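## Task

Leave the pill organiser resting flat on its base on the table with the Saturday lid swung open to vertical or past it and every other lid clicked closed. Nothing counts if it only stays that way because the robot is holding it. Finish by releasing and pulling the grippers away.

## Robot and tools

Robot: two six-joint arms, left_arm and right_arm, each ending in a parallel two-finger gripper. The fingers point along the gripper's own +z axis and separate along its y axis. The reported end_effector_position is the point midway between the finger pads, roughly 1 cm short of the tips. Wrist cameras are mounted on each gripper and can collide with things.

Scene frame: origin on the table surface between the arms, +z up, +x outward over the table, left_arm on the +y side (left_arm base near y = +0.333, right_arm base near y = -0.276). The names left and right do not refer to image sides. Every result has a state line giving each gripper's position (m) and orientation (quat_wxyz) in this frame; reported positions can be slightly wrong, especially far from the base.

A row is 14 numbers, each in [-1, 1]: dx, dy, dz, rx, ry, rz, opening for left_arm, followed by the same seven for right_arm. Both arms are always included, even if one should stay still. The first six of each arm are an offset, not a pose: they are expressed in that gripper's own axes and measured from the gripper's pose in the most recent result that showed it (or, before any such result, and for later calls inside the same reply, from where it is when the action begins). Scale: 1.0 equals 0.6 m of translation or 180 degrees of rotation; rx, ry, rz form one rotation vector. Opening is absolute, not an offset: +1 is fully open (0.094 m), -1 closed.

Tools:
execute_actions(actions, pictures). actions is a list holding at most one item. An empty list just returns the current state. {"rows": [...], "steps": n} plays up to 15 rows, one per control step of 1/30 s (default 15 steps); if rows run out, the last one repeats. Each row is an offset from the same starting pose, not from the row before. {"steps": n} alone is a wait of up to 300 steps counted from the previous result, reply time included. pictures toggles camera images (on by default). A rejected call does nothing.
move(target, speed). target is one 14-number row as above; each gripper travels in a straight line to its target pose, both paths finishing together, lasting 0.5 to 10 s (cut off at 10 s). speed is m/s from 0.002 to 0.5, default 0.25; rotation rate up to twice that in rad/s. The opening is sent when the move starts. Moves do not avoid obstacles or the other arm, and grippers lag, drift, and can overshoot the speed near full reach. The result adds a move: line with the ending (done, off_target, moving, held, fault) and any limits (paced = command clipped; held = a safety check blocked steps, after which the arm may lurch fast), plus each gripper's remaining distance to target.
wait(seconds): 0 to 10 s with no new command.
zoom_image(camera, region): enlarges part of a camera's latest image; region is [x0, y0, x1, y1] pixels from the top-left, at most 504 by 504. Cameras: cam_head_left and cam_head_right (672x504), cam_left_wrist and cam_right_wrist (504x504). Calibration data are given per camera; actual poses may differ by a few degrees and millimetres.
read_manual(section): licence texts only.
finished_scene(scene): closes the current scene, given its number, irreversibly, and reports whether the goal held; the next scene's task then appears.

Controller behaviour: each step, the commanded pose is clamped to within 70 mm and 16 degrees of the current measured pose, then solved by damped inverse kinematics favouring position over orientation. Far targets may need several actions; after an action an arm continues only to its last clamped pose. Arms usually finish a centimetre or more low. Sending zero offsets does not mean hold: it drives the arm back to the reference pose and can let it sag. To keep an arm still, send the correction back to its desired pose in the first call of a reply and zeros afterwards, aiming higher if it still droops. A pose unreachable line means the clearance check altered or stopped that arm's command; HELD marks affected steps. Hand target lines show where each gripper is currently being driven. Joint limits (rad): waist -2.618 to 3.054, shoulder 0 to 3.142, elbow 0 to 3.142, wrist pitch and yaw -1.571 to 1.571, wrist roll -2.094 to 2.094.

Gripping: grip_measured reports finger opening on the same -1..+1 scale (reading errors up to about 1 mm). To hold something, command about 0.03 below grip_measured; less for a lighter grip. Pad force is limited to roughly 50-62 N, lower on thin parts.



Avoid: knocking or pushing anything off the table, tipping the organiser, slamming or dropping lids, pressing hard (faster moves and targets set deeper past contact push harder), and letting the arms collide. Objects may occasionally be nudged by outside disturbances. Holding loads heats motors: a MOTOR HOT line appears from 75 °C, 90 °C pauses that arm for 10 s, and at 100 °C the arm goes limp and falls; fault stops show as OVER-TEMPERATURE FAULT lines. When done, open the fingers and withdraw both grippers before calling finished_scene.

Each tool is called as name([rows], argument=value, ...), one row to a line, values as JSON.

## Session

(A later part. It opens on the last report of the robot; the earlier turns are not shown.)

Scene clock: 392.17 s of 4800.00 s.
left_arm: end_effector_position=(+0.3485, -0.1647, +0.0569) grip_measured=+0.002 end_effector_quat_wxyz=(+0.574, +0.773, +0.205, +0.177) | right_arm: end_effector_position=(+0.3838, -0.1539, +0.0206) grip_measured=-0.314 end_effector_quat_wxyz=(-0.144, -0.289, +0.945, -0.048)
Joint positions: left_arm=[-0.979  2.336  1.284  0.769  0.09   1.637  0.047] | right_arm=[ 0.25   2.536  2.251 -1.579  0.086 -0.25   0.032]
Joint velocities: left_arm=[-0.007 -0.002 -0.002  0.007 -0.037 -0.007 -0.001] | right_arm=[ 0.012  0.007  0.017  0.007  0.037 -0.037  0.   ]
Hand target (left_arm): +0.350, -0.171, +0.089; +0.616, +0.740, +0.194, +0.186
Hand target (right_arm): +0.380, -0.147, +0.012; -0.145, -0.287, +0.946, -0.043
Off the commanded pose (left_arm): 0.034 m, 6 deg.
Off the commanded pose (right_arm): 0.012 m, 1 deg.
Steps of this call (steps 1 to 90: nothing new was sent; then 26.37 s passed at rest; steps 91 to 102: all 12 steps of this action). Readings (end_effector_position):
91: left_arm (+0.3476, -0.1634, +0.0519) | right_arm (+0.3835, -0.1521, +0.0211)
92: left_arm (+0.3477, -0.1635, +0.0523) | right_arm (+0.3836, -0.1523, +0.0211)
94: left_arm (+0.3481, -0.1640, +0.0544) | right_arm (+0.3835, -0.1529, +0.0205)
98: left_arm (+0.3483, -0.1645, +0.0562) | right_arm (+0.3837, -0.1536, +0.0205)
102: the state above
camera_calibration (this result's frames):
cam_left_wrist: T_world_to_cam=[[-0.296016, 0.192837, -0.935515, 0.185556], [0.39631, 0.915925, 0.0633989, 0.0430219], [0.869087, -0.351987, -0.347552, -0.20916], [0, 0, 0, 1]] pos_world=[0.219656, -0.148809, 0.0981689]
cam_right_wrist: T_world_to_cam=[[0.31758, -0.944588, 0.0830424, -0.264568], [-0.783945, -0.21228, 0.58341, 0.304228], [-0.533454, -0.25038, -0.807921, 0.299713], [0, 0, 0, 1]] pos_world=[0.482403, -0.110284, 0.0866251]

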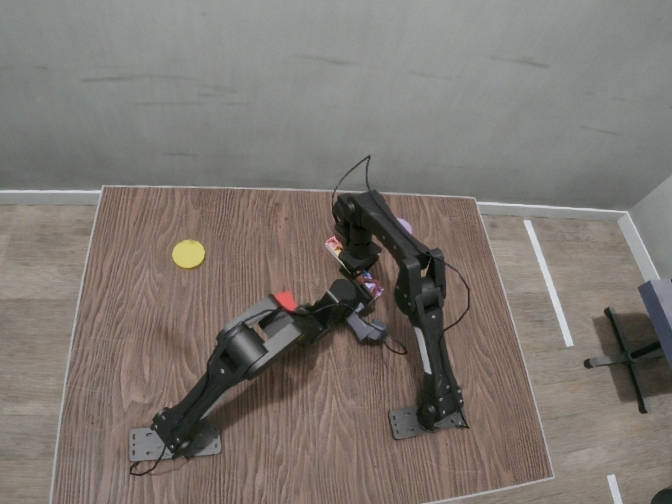

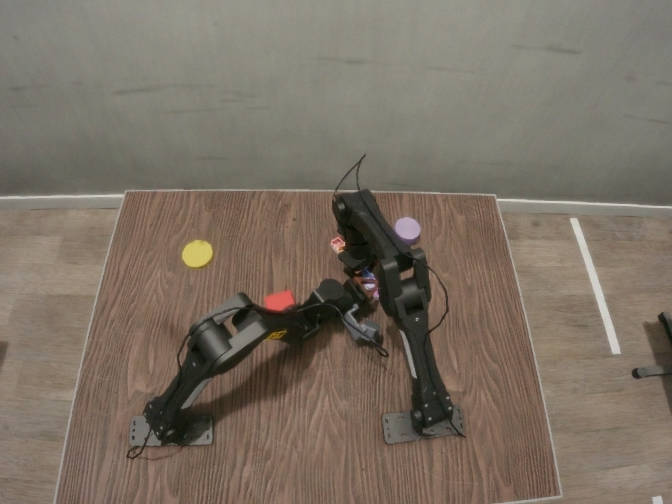

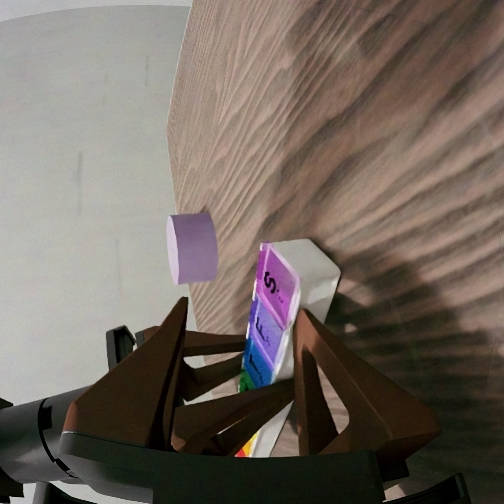

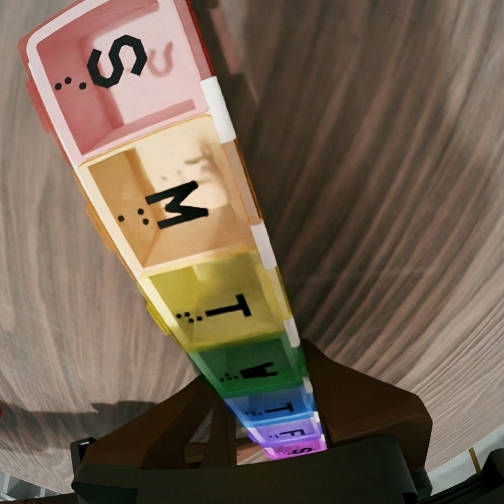

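execute_actions([
  {"rows":[[0,0.015,-0.012,-0.008,0,0,0.0,-0.002,0.008,0.006,0,0,0,-0.42],[0,0.015,-0.012,-0.008,0,0,0.0,-0.002,0.008,0.006,0,0,0,-0.42],[0,0.015,-0.012,-0.008,0,0,0.0,-0.002,0.008,0.006,0,0,0,-0.42],[0,0.015,-0.012,-0.008,0,0,0.0,-0.002,0.008,0.006,0,0,0,-0.42],[-0.01,0.015,-0.012,-0.008,0,0,0.0,-0.002,0.008,0.006,0,0,0,-0.42],[-0.015,0.015,-0.012,-0.008,0,0,0.0,-0.002,0.008,0.006,0,0,0,-0.42],[-0.02,0.015,-0.012,-0.008,0,0,0.0,-0.002,0.008,0.006,0,0,0,-0.42],[-0.025,0.015,-0.012,-0.008,0,0,0.0,-0.002,0.008,0.006,0,0,0,-0.42]],"steps":15},
])

Scene clock: 410.23 s of 4800.00 s.
left_arm: end_effector_position=(+0.3334, -0.1690, +0.0495) grip_measured=+0.002 end_effector_quat_wxyz=(+0.569, +0.778, +0.200, +0.175) | right_arm: end_effector_position=(+0.3839, -0.1542, +0.0206) grip_measured=-0.314 end_effector_quat_wxyz=(-0.144, -0.290, +0.945, -0.049)
Joint positions: left_arm=[-1.009  2.336  1.26   0.779  0.067  1.639  0.047] | right_arm=[ 0.25   2.536  2.251 -1.579  0.088 -0.251  0.032]
Joint velocities: left_arm=[-0.007  0.012  0.007  0.037 -0.066 -0.081  0.   ] | right_arm=[ 0.012  0.002 -0.002 -0.007 -0.037  0.007 -0.001]
Hand target (left_arm): +0.333, -0.170, +0.067; +0.584, +0.766, +0.202, +0.179
Hand target (right_arm): +0.381, -0.150, +0.017; -0.144, -0.289, +0.945, -0.049
Off the commanded pose (left_arm): 0.017 m, 2 deg.
Off the commanded pose (right_arm): 0.006 m, 0 deg.
Steps of this call (steps 1 to 90: nothing new was sent; then 14.57 s passed at rest; steps 91 to 105: all 15 steps of this action). Readings (end_effector_position):
91: left_arm (+0.3479, -0.1640, +0.0557) | right_arm (+0.3839, -0.1541, +0.0206)
92: left_arm (+0.3474, -0.1633, +0.0547) | right_arm (+0.3839, -0.1542, +0.0206)
94: left_arm (+0.3465, -0.1621, +0.0523) | right_arm (+0.3839, -0.1542, +0.0206)
98: left_arm (+0.3439, -0.1618, +0.0495) | right_arm (+0.3839, -0.1542, +0.0206)
105: the state above
camera_calibration (this result's frames):
cam_left_wrist: T_world_to_cam=[[-0.294905, 0.210348, -0.932086, 0.177434], [0.405141, 0.910972, 0.0773998, 0.0489161], [0.865385, -0.354801, -0.35387, -0.199069], [0, 0, 0, 1]] pos_world=[0.20478, -0.152514, 0.0911534]
cam_right_wrist: T_world_to_cam=[[0.318749, -0.944052, 0.0846434, -0.265307], [-0.783942, -0.212384, 0.583377, 0.304221], [-0.532761, -0.252306, -0.807779, 0.299154], [0, 0, 0, 1]] pos_world=[0.482435, -0.110374, 0.0866314]

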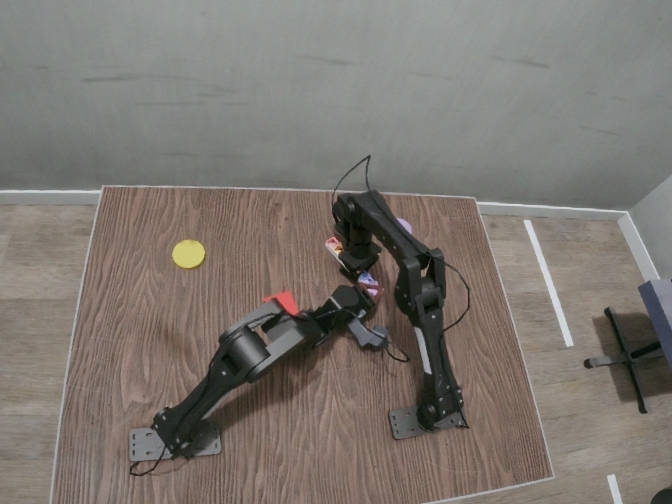

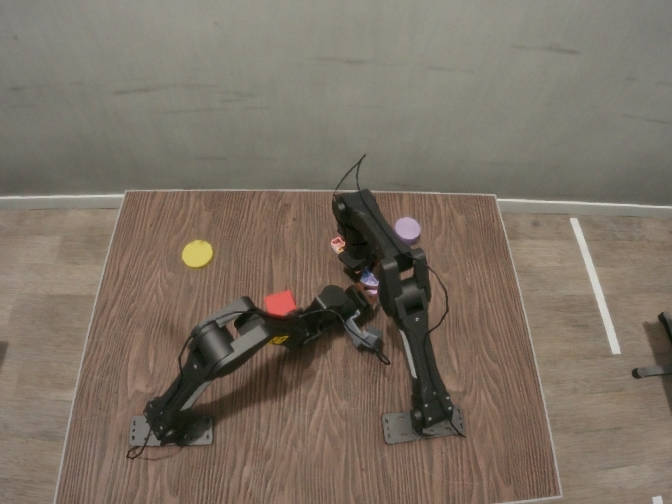

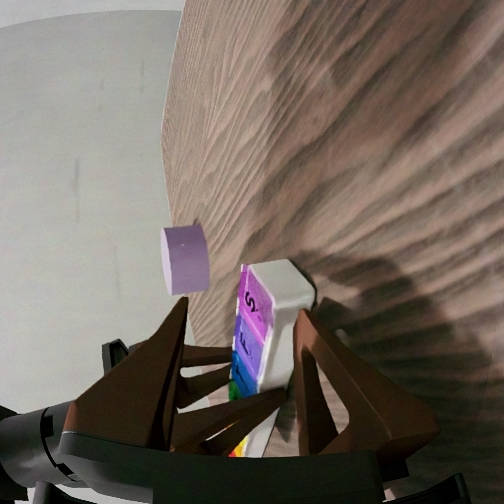

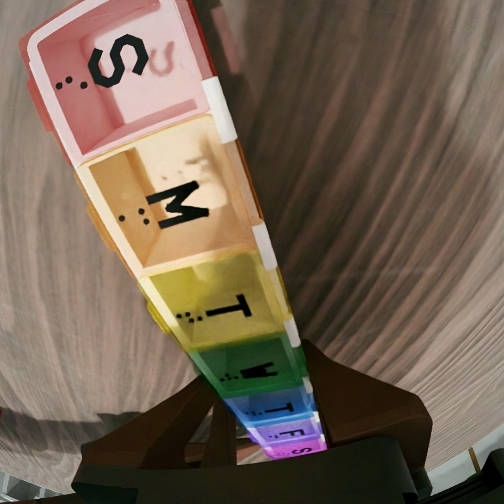

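zoom_image(camera="cam_left_wrist", region=[220, 240, 360, 380])

Region (220, 240, 360, 380) of cam_left_wrist's 504x504 image, scaled by 3.600, with more detail than that image has.

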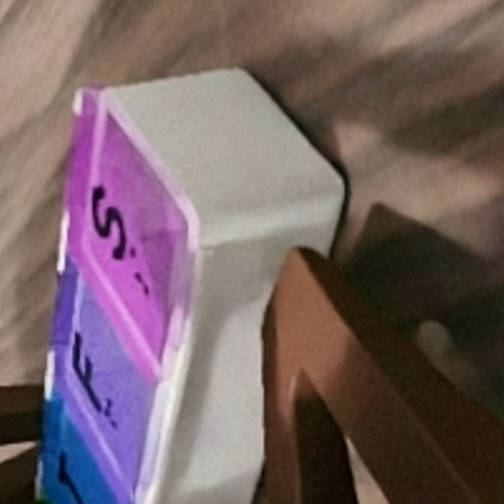

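execute_actions([
  {"rows":[[0,0.04,0.006,-0.022,0,0,0.0,-0.002,0.008,0.008,0,0,0,-0.42],[0,0.05,0.006,-0.03,0,0,0.0,-0.003,0.008,0.01,0,0,0,-0.42],[0,0.062,0.005,-0.04,0,0,0.0,-0.004,0.008,0.012,0,0,0,-0.42]],"steps":15},
])

Scene clock: 429.40 s of 4800.00 s.
left_arm: end_effector_position=(+0.3366, -0.1724, +0.0669) grip_measured=+0.002 end_effector_quat_wxyz=(+0.595, +0.757, +0.194, +0.187) | right_arm: end_effector_position=(+0.3839, -0.1542, +0.0206) grip_measured=-0.314 end_effector_quat_wxyz=(-0.144, -0.290, +0.945, -0.049)
Joint positions: left_arm=[-1.009  2.336  1.26   0.852  0.064  1.639  0.047] | right_arm=[ 0.25   2.536  2.251 -1.579  0.088 -0.251  0.032]
Joint velocities: left_arm=[ 0.012 -0.012  0.002  0.066  0.022  0.007 -0.001] | right_arm=[-0.007  0.002 -0.007  0.007 -0.022  0.051  0.   ]
Hand target (left_arm): +0.338, -0.181, +0.084; +0.617, +0.741, +0.187, +0.187
Hand target (right_arm): +0.381, -0.150, +0.013; -0.145, -0.290, +0.945, -0.049
Off the commanded pose (left_arm): 0.020 m, 3 deg.
Off the commanded pose (right_arm): 0.009 m, 0 deg.
Steps of this call (steps 1 to 90: nothing new was sent; then 15.67 s passed at rest; steps 91 to 105: all 15 steps of this action). Readings (end_effector_position):
91: left_arm (+0.3344, -0.1686, +0.0502) | right_arm (+0.3839, -0.1542, +0.0206)
92: left_arm (+0.3346, -0.1688, +0.0512) | right_arm (+0.3839, -0.1542, +0.0206)
94: left_arm (+0.3352, -0.1700, +0.0559) | right_arm (+0.3839, -0.1542, +0.0206)
98: left_arm (+0.3361, -0.1716, +0.0631) | right_arm (+0.3839, -0.1542, +0.0206)
105: the state above
camera_calibration (this result's frames):
cam_left_wrist: T_world_to_cam=[[-0.254778, 0.154508, -0.954576, 0.173661], [0.399975, 0.915589, 0.0414434, 0.0544112], [0.880402, -0.371248, -0.295071, -0.208718], [0, 0, 0, 1]] pos_world=[0.206238, -0.154136, 0.101931]
cam_right_wrist: T_world_to_cam=[[0.318749, -0.944052, 0.0846434, -0.265307], [-0.783942, -0.212384, 0.583377, 0.304221], [-0.532761, -0.252306, -0.807779, 0.299154], [0, 0, 0, 1]] pos_world=[0.482435, -0.110374, 0.0866314]

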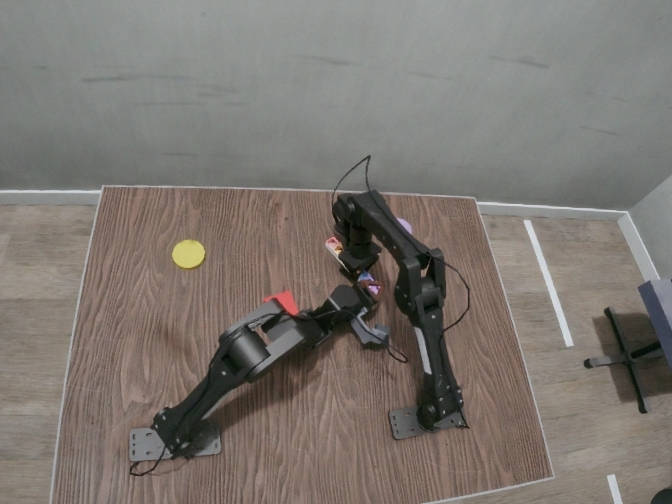

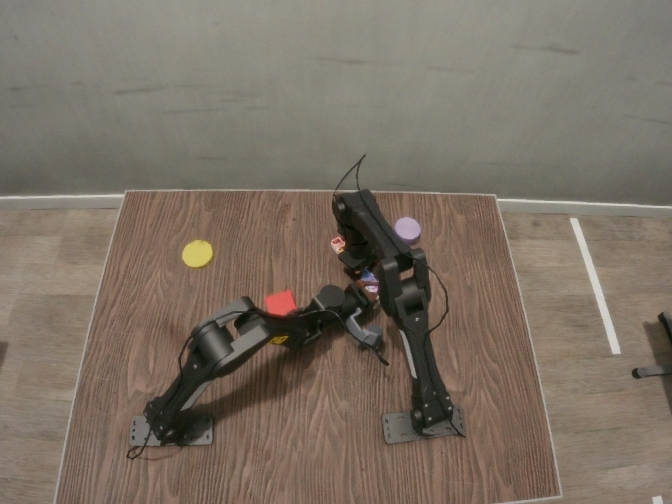

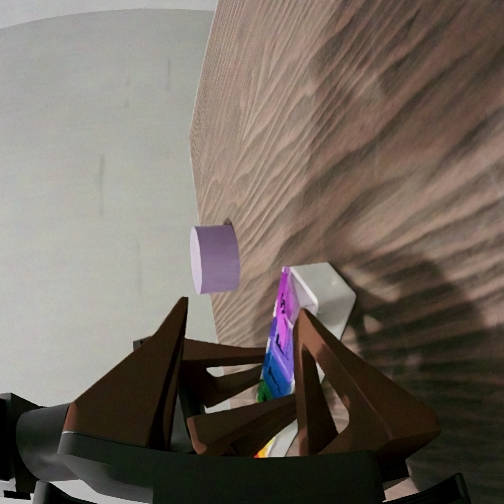

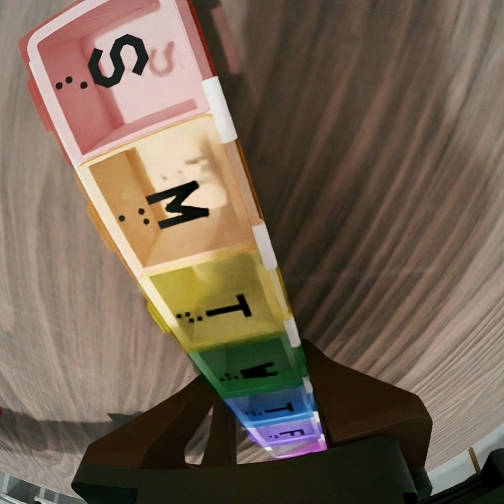

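execute_actions([
  {"rows":[[0,0.0,-0.004,0.006,0,0,0.0,-0.002,0.008,0.006,0,0,0,-0.42]],"steps":15},
])

Scene clock: 433.67 s of 4800.00 s.
left_arm: end_effector_position=(+0.3355, -0.1709, +0.0593) grip_measured=+0.002 end_effector_quat_wxyz=(+0.583, +0.767, +0.194, +0.184) | right_arm: end_effector_position=(+0.3839, -0.1542, +0.0206) grip_measured=-0.314 end_effector_quat_wxyz=(-0.144, -0.290, +0.945, -0.049)
Joint positions: left_arm=[-1.009  2.336  1.26   0.82   0.064  1.647  0.047] | right_arm=[ 0.25   2.536  2.251 -1.579  0.088 -0.251  0.032]
Joint velocities: left_arm=[ 0.012  0.002 -0.007  0.051 -0.081 -0.007  0.001] | right_arm=[-0.007 -0.007  0.002  0.037 -0.022  0.007  0.   ]
Hand target (left_arm): +0.335, -0.171, +0.067; +0.588, +0.763, +0.195, +0.185
Hand target (right_arm): +0.381, -0.150, +0.017; -0.144, -0.290, +0.945, -0.049
Off the commanded pose (left_arm): 0.008 m, 1 deg.
Off the commanded pose (right_arm): 0.006 m, 0 deg.
Steps of this call (steps 1 to 90: nothing new was sent; then 0.77 s passed at rest; steps 91 to 105: all 15 steps of this action). Readings (end_effector_position):
91: left_arm (+0.3365, -0.1724, +0.0668) | right_arm (+0.3839, -0.1542, +0.0206)
92: left_arm (+0.3364, -0.1722, +0.0657) | right_arm (+0.3839, -0.1542, +0.0206)
94: left_arm (+0.3360, -0.1717, +0.0631) | right_arm (+0.3839, -0.1542, +0.0206)
98: left_arm (+0.3357, -0.1712, +0.0606) | right_arm (+0.3839, -0.1542, +0.0206)
105: the state above
camera_calibration (this result's frames):
cam_left_wrist: T_world_to_cam=[[-0.266285, 0.182972, -0.946369, 0.1741], [0.402196, 0.913354, 0.0634205, 0.0513379], [0.875974, -0.363738, -0.316803, -0.20539], [0, 0, 0, 1]] pos_world=[0.205628, -0.153453, 0.0964392]
cam_right_wrist: T_world_to_cam=[[0.318749, -0.944052, 0.0846434, -0.265307], [-0.783942, -0.212384, 0.583377, 0.304221], [-0.532761, -0.252306, -0.807779, 0.299154], [0, 0, 0, 1]] pos_world=[0.482435, -0.110374, 0.0866314]

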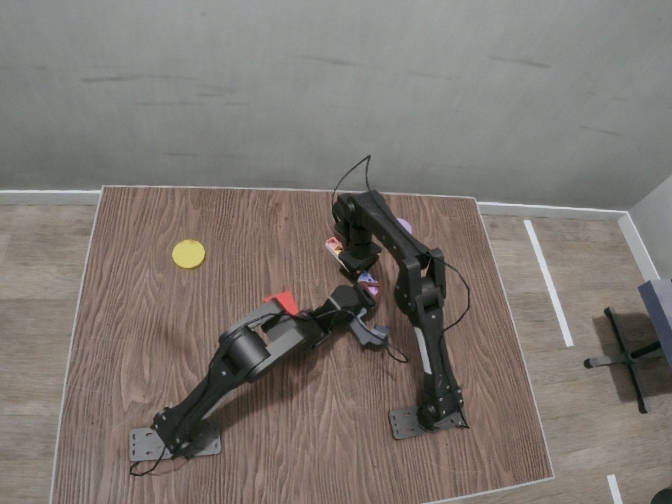

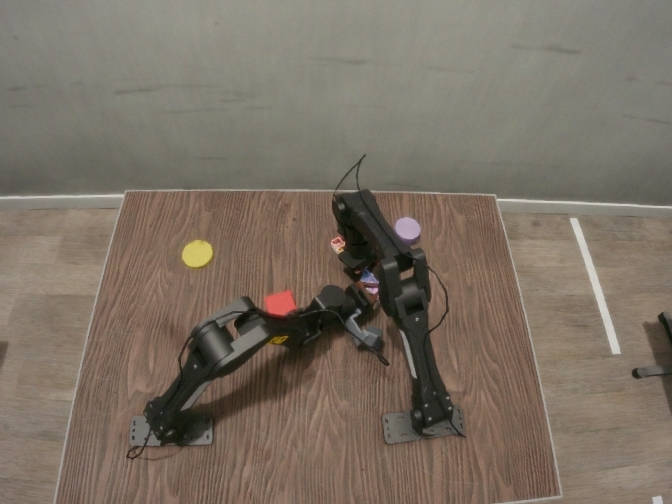

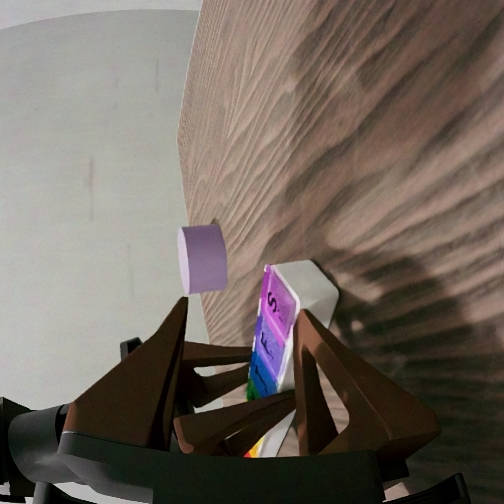

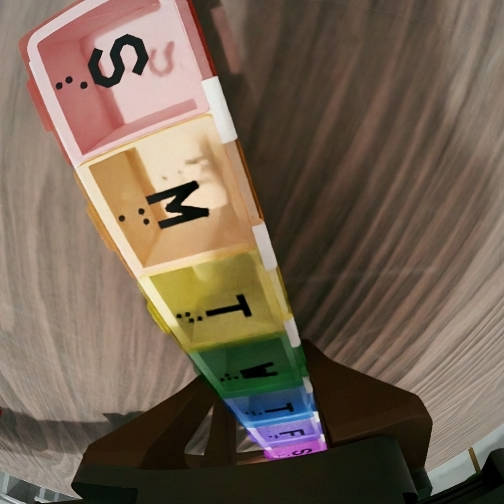

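Sags about 8 mm below target. Lower another ~9 mm.

execute_actions([
  {"rows":[[0,-0.003,-0.004,0.008,0,0,0.0,-0.002,0.008,0.006,0,0,0,-0.42]],"steps":15},
])

Scene clock: 435.63 s of 4800.00 s.
left_arm: end_effector_position=(+0.3341, -0.1688, +0.0503) grip_measured=+0.002 end_effector_quat_wxyz=(+0.568, +0.779, +0.195, +0.181) | right_arm: end_effector_position=(+0.3839, -0.1542, +0.0206) grip_measured=-0.314 end_effector_quat_wxyz=(-0.144, -0.290, +0.945, -0.049)
Joint positions: left_arm=[-1.009  2.336  1.26   0.783  0.064  1.654  0.047] | right_arm=[ 0.25   2.536  2.251 -1.579  0.088 -0.251  0.032]
Joint velocities: left_arm=[-0.007 -0.002  0.002  0.051 -0.022 -0.037 -0.001] | right_arm=[-0.007  0.002 -0.012 -0.007 -0.037 -0.037  0.   ]
Hand target (left_arm): +0.334, -0.169, +0.058; +0.573, +0.774, +0.196, +0.182
Hand target (right_arm): +0.381, -0.150, +0.017; -0.144, -0.290, +0.945, -0.049
Off the commanded pose (left_arm): 0.008 m, 1 deg.
Off the commanded pose (right_arm): 0.006 m, 0 deg.
Steps of this call (steps 1 to 44: nothing new was sent; steps 45 to 59: all 15 steps of this action). Readings (end_effector_position):
45: left_arm (+0.3353, -0.1707, +0.0582) | right_arm (+0.3839, -0.1542, +0.0206)
46: left_arm (+0.3351, -0.1704, +0.0571) | right_arm (+0.3839, -0.1542, +0.0206)
48: left_arm (+0.3347, -0.1698, +0.0543) | right_arm (+0.3839, -0.1542, +0.0206)
52: left_arm (+0.3343, -0.1691, +0.0516) | right_arm (+0.3839, -0.1542, +0.0206)
59: the state above
camera_calibration (this result's frames):
cam_left_wrist: T_world_to_cam=[[-0.280744, 0.215545, -0.935267, 0.174661], [0.404838, 0.910122, 0.0882272, 0.0478867], [0.870223, -0.353863, -0.342772, -0.201332], [0, 0, 0, 1]] pos_world=[0.204853, -0.152474, 0.0901182]
cam_right_wrist: T_world_to_cam=[[0.318749, -0.944052, 0.0846434, -0.265307], [-0.783942, -0.212384, 0.583377, 0.304221], [-0.532761, -0.252306, -0.807779, 0.299154], [0, 0, 0, 1]] pos_world=[0.482435, -0.110374, 0.0866314]

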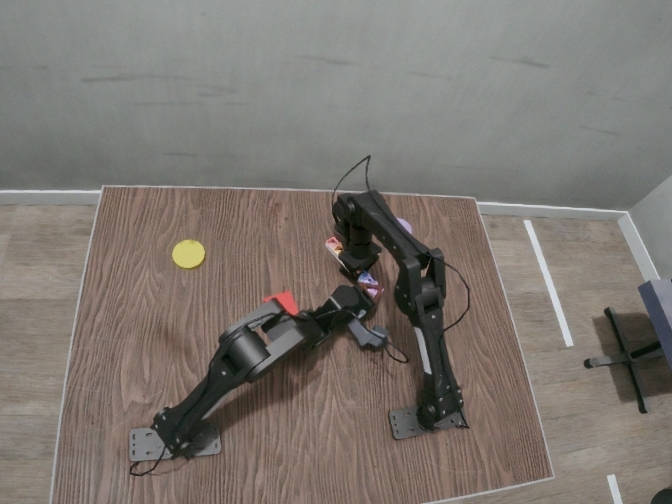

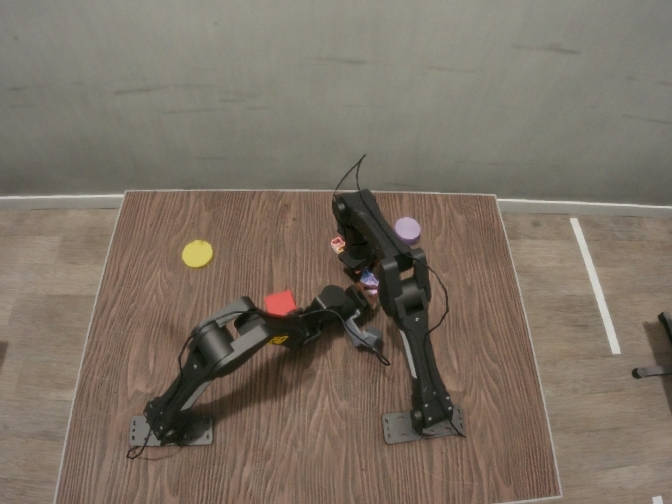

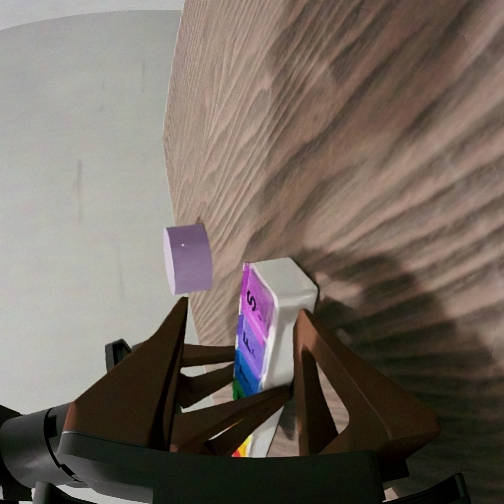

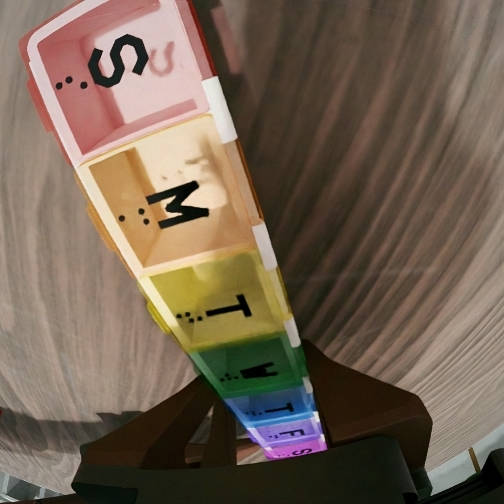

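execute_actions([
  {"rows":[[0,0.016,0.008,-0.005,0,0,0.0,-0.002,0.008,0.006,0,0,0,-0.42],[0,0.017,0.012,-0.005,0,0,0.0,-0.002,0.008,0.006,0,0,0,-0.42],[0,0.018,0.016,-0.005,0,0,0.0,-0.002,0.008,0.006,0,0,0,-0.42],[0,0.019,0.02,-0.005,0,0,0.0,-0.002,0.008,0.006,0,0,0,-0.42]],"steps":15},
])

Scene clock: 440.53 s of 4800.00 s.
left_arm: end_effector_position=(+0.3372, -0.1731, +0.0465) grip_measured=+0.002 end_effector_quat_wxyz=(+0.563, +0.783, +0.194, +0.181) | right_arm: end_effector_position=(+0.3839, -0.1542, +0.0206) grip_measured=-0.314 end_effector_quat_wxyz=(-0.144, -0.290, +0.945, -0.049)
Joint positions: left_arm=[-1.009  2.353  1.293  0.753  0.063  1.658  0.047] | right_arm=[ 0.25   2.536  2.251 -1.579  0.088 -0.251  0.032]
Joint velocities: left_arm=[-0.007 -0.002 -0.002 -0.051 -0.007  0.007  0.   ] | right_arm=[-0.017 -0.002 -0.012 -0.007 -0.022 -0.022 -0.001]
Hand target (left_arm): +0.341, -0.181, +0.058; +0.575, +0.774, +0.193, +0.183
Hand target (right_arm): +0.381, -0.150, +0.017; -0.144, -0.290, +0.945, -0.049
Off the commanded pose (left_arm): 0.015 m, 2 deg.
Off the commanded pose (right_arm): 0.006 m, 0 deg.
Steps of this call (steps 1 to 90: nothing new was sent; then 1.40 s passed at rest; steps 91 to 105: all 15 steps of this action). Readings (end_effector_position):
91: left_arm (+0.3340, -0.1687, +0.0498) | right_arm (+0.3839, -0.1542, +0.0206)
92: left_arm (+0.3339, -0.1686, +0.0493) | right_arm (+0.3839, -0.1542, +0.0206)
94: left_arm (+0.3348, -0.1699, +0.0481) | right_arm (+0.3839, -0.1542, +0.0206)
98: left_arm (+0.3371, -0.1730, +0.0471) | right_arm (+0.3839, -0.1542, +0.0206)
105: the state above
camera_calibration (this result's frames):
cam_left_wrist: T_world_to_cam=[[-0.284935, 0.228538, -0.930904, 0.176305], [0.406071, 0.908491, 0.0987439, 0.0496377], [0.868285, -0.349878, -0.351664, -0.205101], [0, 0, 0, 1]] pos_world=[0.208165, -0.157148, 0.0870956]
cam_right_wrist: T_world_to_cam=[[0.318749, -0.944052, 0.0846434, -0.265307], [-0.783942, -0.212384, 0.583377, 0.304221], [-0.532761, -0.252306, -0.807779, 0.299154], [0, 0, 0, 1]] pos_world=[0.482435, -0.110374, 0.0866314]

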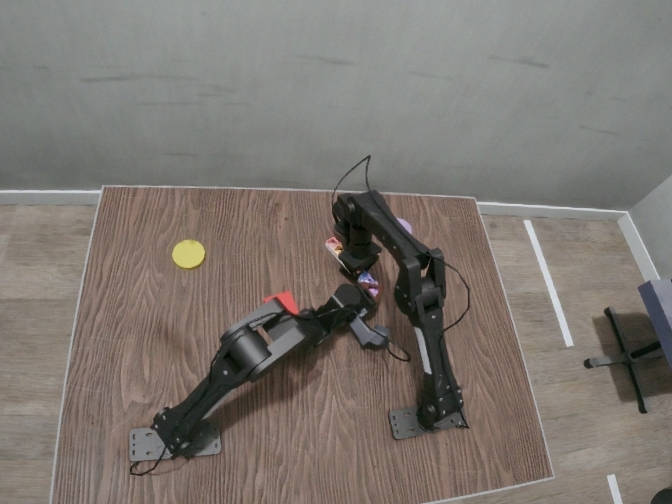

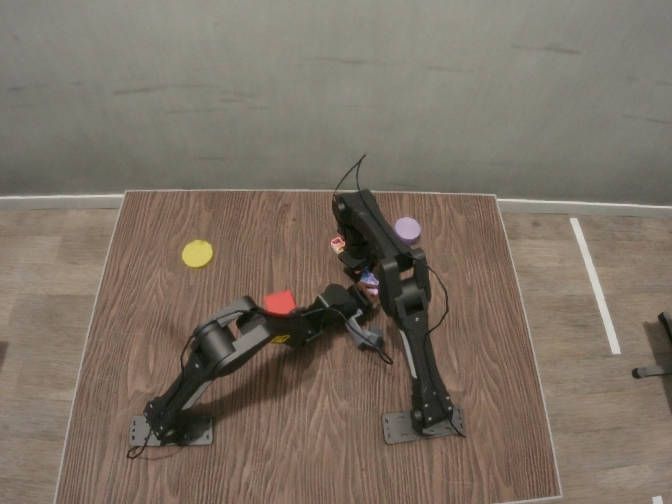

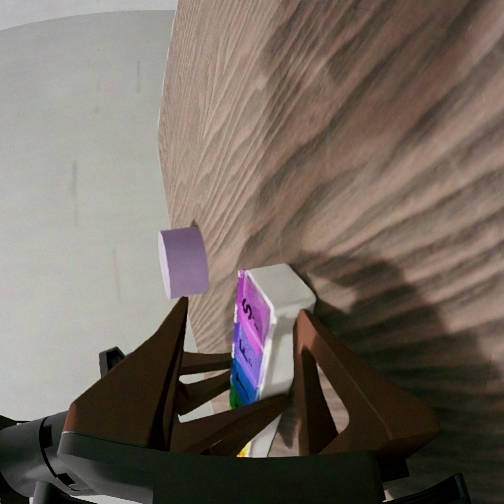

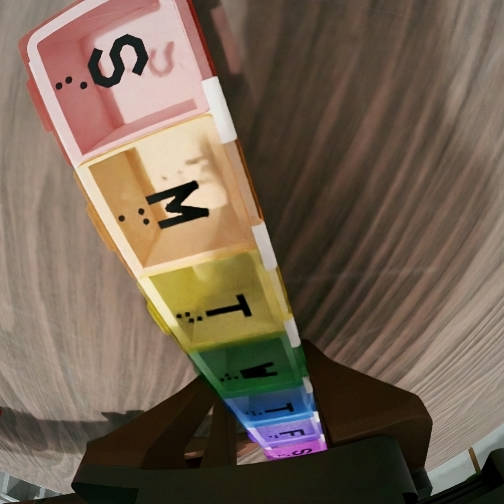

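zoom_image(camera="cam_left_wrist", region=[220, 250, 350, 380])

Region (220, 250, 350, 380) of cam_left_wrist's 504x504 image, scaled by 3.877, with more detail than that image has.

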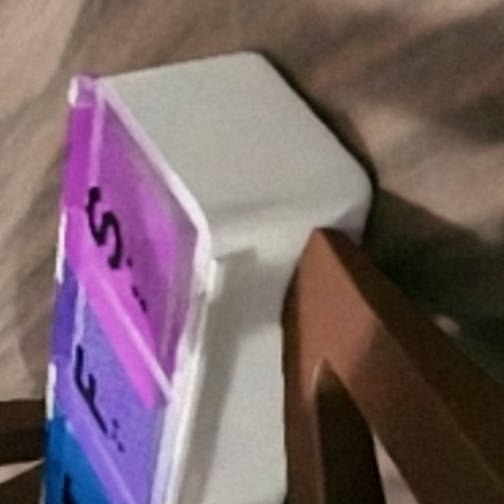

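execute_actions([
  {"rows":[[0,0.03,0.01,-0.015,0,0,0.0,-0.002,0.008,0.008,0,0,0,-0.42],[0,0.038,0.01,-0.021,0,0,0.0,-0.003,0.008,0.01,0,0,0,-0.42],[0,0.046,0.01,-0.027,0,0,0.0,-0.004,0.008,0.012,0,0,0,-0.42]],"steps":15},
])

Scene clock: 448.10 s of 4800.00 s.
left_arm: end_effector_position=(+0.3373, -0.1733, +0.0471) grip_measured=+0.002 end_effector_quat_wxyz=(+0.563, +0.782, +0.194, +0.181) | right_arm: end_effector_position=(+0.3839, -0.1542, +0.0206) grip_measured=-0.314 end_effector_quat_wxyz=(-0.144, -0.290, +0.945, -0.049)
Joint positions: left_arm=[-1.009  2.353  1.294  0.755  0.063  1.659  0.047] | right_arm=[ 0.25   2.536  2.251 -1.579  0.088 -0.251  0.032]
Joint velocities: left_arm=[-0.022 -0.007 -0.002  0.022 -0.037  0.007 -0.   ] | right_arm=[ 0.002 -0.002 -0.012  0.022 -0.051 -0.022 -0.   ]
Hand target (left_arm): +0.342, -0.185, +0.071; +0.595, +0.759, +0.186, +0.188
Hand target (right_arm): +0.381, -0.150, +0.013; -0.145, -0.290, +0.945, -0.049
Off the commanded pose (left_arm): 0.028 m, 5 deg.
Off the commanded pose (right_arm): 0.009 m, 0 deg.
Steps of this call (steps 1 to 90: nothing new was sent; then 4.07 s passed at rest; steps 91 to 105: all 15 steps of this action). Readings (end_effector_position):
91: left_arm (+0.3371, -0.1730, +0.0462) | right_arm (+0.3839, -0.1542, +0.0206)
92: left_arm (+0.3372, -0.1731, +0.0465) | right_arm (+0.3839, -0.1542, +0.0206)
94: left_arm (+0.3373, -0.1732, +0.0470) | right_arm (+0.3839, -0.1542, +0.0206)
98: left_arm (+0.3373, -0.1733, +0.0471) | right_arm (+0.3839, -0.1542, +0.0206)
105: the state above
camera_calibration (this result's frames):
cam_left_wrist: T_world_to_cam=[[-0.283067, 0.227225, -0.931795, 0.17614], [0.406088, 0.908543, 0.0981906, 0.0497291], [0.868888, -0.350596, -0.349452, -0.20551], [0, 0, 0, 1]] pos_world=[0.20823, -0.157256, 0.0874279]
cam_right_wrist: T_world_to_cam=[[0.318749, -0.944052, 0.0846434, -0.265307], [-0.783942, -0.212384, 0.583377, 0.304221], [-0.532761, -0.252306, -0.807779, 0.299154], [0, 0, 0, 1]] pos_world=[0.482435, -0.110374, 0.0866314]

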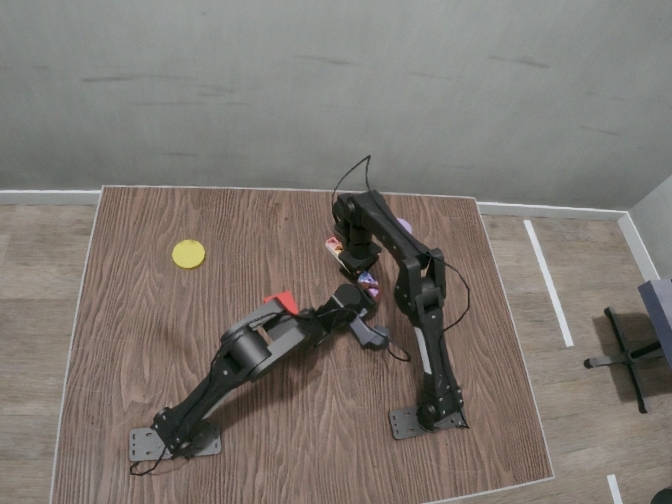

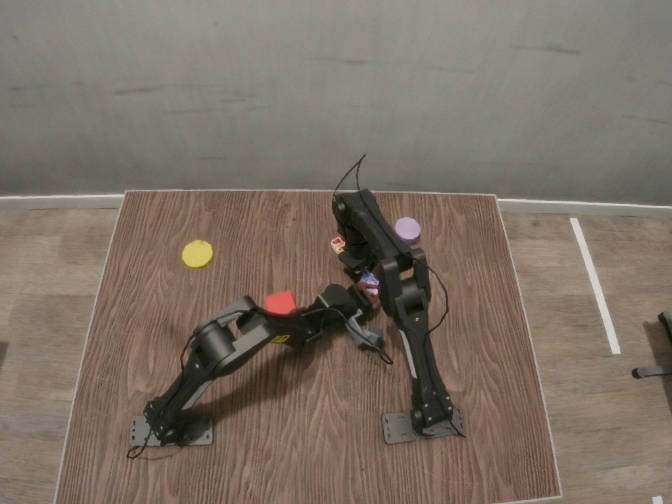

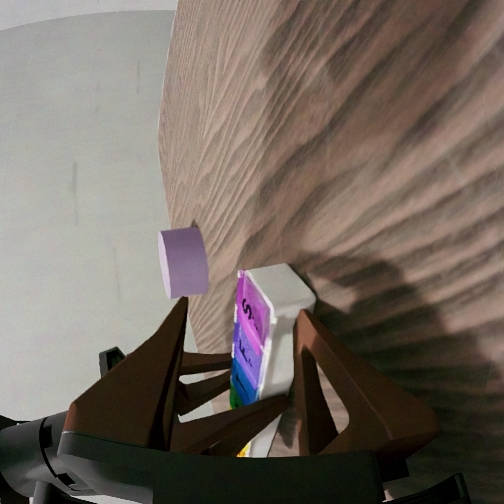

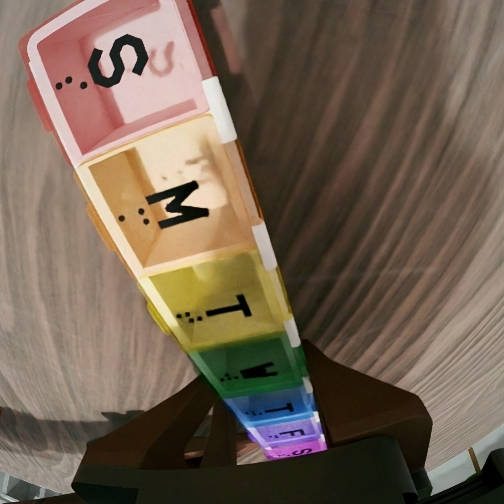

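execute_actions([
  {"rows":[[0,0.045,-0.004,-0.027,0,0,0.0,-0.002,0.008,0.008,0,0,0,-0.42],[0,0.055,-0.004,-0.035,0,0,0.0,-0.003,0.008,0.01,0,0,0,-0.42],[0,0.062,-0.004,-0.04,0,0,0.0,-0.004,0.008,0.012,0,0,0,-0.42]],"steps":12},
])

Scene clock: 454.40 s of 4800.00 s.
left_arm: end_effector_position=(+0.3381, -0.1747, +0.0525) grip_measured=+0.002 end_effector_quat_wxyz=(+0.572, +0.776, +0.191, +0.184) | right_arm: end_effector_position=(+0.3844, -0.1555, +0.0207) grip_measured=-0.314 end_effector_quat_wxyz=(-0.144, -0.293, +0.944, -0.053)
Joint positions: left_arm=[-1.009  2.353  1.294  0.777  0.064  1.659  0.047] | right_arm=[ 0.25   2.536  2.251 -1.579  0.096 -0.256  0.032]
Joint velocities: left_arm=[-0.002 -0.002  0.027  0.007 -0.037 -0.051 -0.001] | right_arm=[-0.012 -0.007  0.007  0.037  0.007 -0.051 -0.001]
Hand target (left_arm): +0.339, -0.182, +0.083; +0.611, +0.747, +0.181, +0.192
Hand target (right_arm): +0.381, -0.150, +0.013; -0.145, -0.290, +0.945, -0.049
Off the commanded pose (left_arm): 0.032 m, 6 deg.
Off the commanded pose (right_arm): 0.010 m, 1 deg.
Steps of this call (steps 1 to 90: nothing new was sent; then 2.90 s passed at rest; steps 91 to 102: all 12 steps of this action). Readings (end_effector_position):
91: left_arm (+0.3374, -0.1733, +0.0474) | right_arm (+0.3839, -0.1542, +0.0206)
92: left_arm (+0.3375, -0.1735, +0.0479) | right_arm (+0.3839, -0.1542, +0.0206)
94: left_arm (+0.3377, -0.1739, +0.0494) | right_arm (+0.3841, -0.1545, +0.0206)
98: left_arm (+0.3380, -0.1744, +0.0515) | right_arm (+0.3844, -0.1552, +0.0207)
102: the state above
camera_calibration (this result's frames):
cam_left_wrist: T_world_to_cam=[[-0.270843, 0.21021, -0.939391, 0.174962], [0.405901, 0.909809, 0.0865621, 0.0510823], [0.872862, -0.357855, -0.33174, -0.208349], [0, 0, 0, 1]] pos_world=[0.208513, -0.157813, 0.0908179]
cam_right_wrist: T_world_to_cam=[[0.325596, -0.941144, 0.0907528, -0.26904], [-0.783254, -0.214712, 0.583449, 0.303627], [-0.529623, -0.261051, -0.807063, 0.296604], [0, 0, 0, 1]] pos_world=[0.482504, -0.110585, 0.0866432]

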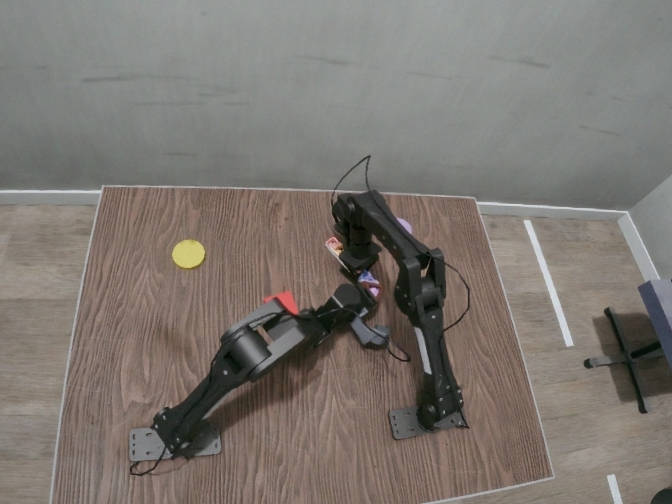

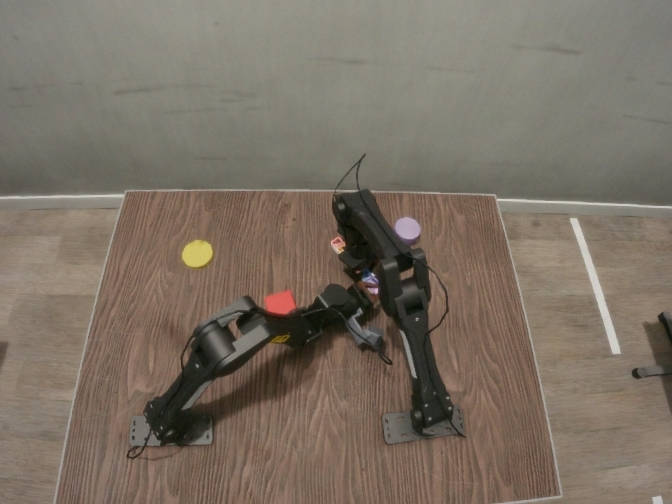

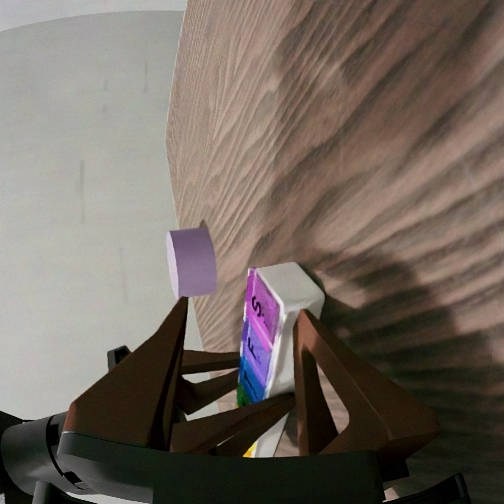

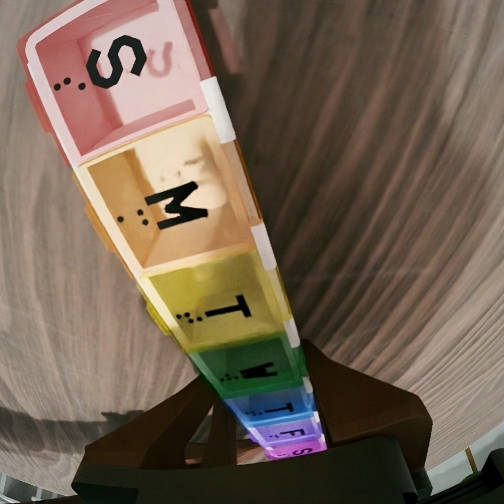

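execute_actions([
  {"rows":[[0,0.045,-0.008,-0.027,0,0,0.0,-0.003,0.01,0.008,0,0,0,-0.42],[0,0.055,-0.008,-0.035,0,0,0.0,-0.004,0.012,0.01,0,0,0,-0.42],[0,0.062,-0.008,-0.04,0,0,0.0,-0.005,0.014,0.012,0,0,0,-0.42]],"steps":12},
])

Scene clock: 457.33 s of 4800.00 s.
left_arm: end_effector_position=(+0.3378, -0.1745, +0.0564) grip_measured=+0.002 end_effector_quat_wxyz=(+0.581, +0.769, +0.189, +0.187) | right_arm: end_effector_position=(+0.3846, -0.1559, +0.0208) grip_measured=-0.314 end_effector_quat_wxyz=(-0.144, -0.295, +0.943, -0.057)
Joint positions: left_arm=[-1.009  2.353  1.283  0.811  0.065  1.659  0.047] | right_arm=[ 0.252  2.536  2.251 -1.579  0.104 -0.257  0.032]
Joint velocities: left_arm=[ 0.002 -0.012  0.002 -0.022 -0.037  0.037  0.   ] | right_arm=[-0.002  0.012 -0.002 -0.051 -0.066  0.007 -0.001]
Hand target (left_arm): +0.338, -0.181, +0.089; +0.619, +0.740, +0.179, +0.195
Hand target (right_arm): +0.380, -0.148, +0.013; -0.145, -0.293, +0.944, -0.053
Off the commanded pose (left_arm): 0.034 m, 6 deg.
Off the commanded pose (right_arm): 0.012 m, 1 deg.
Steps of this call (steps 1 to 76: nothing new was sent; steps 77 to 88: all 12 steps of this action). Readings (end_effector_position):
77: left_arm (+0.3380, -0.1747, +0.0527) | right_arm (+0.3845, -0.1558, +0.0207)
78: left_arm (+0.3379, -0.1745, +0.0532) | right_arm (+0.3845, -0.1557, +0.0207)
80: left_arm (+0.3378, -0.1744, +0.0545) | right_arm (+0.3846, -0.1557, +0.0208)
84: left_arm (+0.3378, -0.1745, +0.0559) | right_arm (+0.3846, -0.1557, +0.0208)
88: the state above
camera_calibration (this result's frames):
cam_left_wrist: T_world_to_cam=[[-0.257889, 0.192138, -0.946877, 0.171387], [0.405477, 0.911069, 0.0744374, 0.0517351], [0.876973, -0.36474, -0.312862, -0.210369], [0, 0, 0, 1]] pos_world=[0.20771, -0.156794, 0.0926151]
cam_right_wrist: T_world_to_cam=[[0.33064, -0.938687, 0.0976962, -0.271151], [-0.783319, -0.215219, 0.583175, 0.303587], [-0.526392, -0.269348, -0.806451, 0.294176], [0, 0, 0, 1]] pos_world=[0.482311, -0.109952, 0.0866842]

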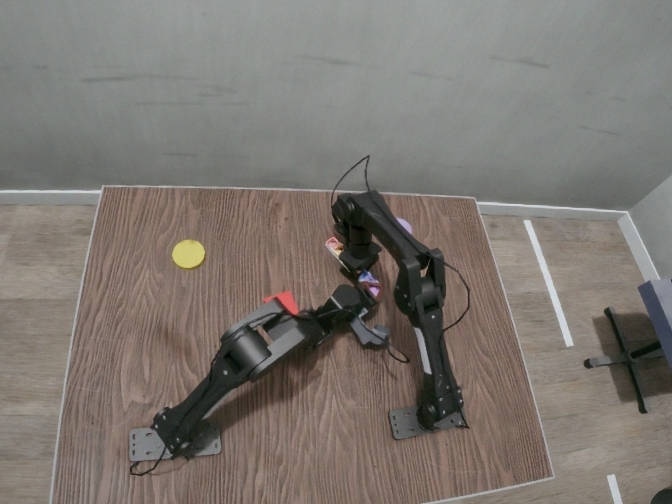

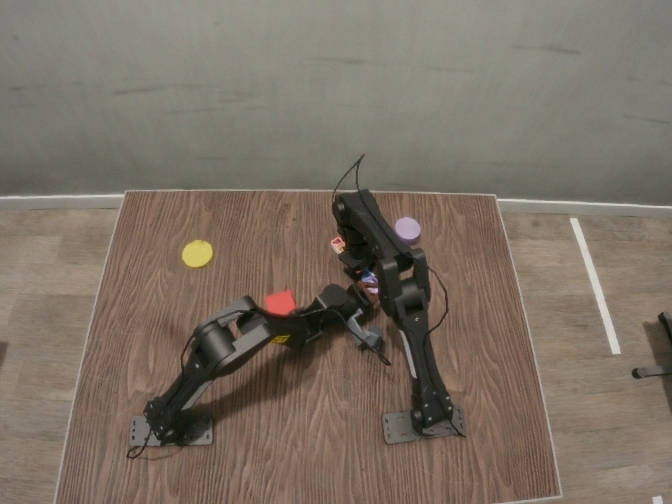

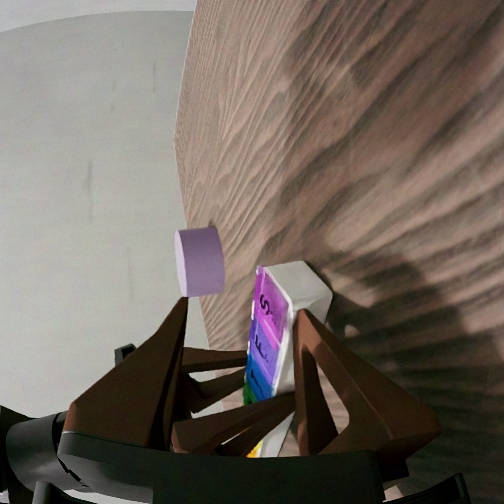

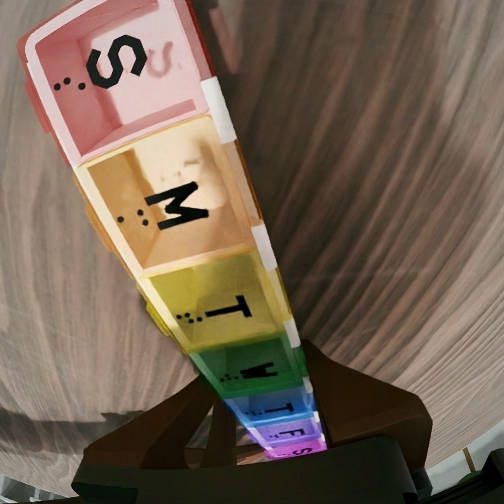

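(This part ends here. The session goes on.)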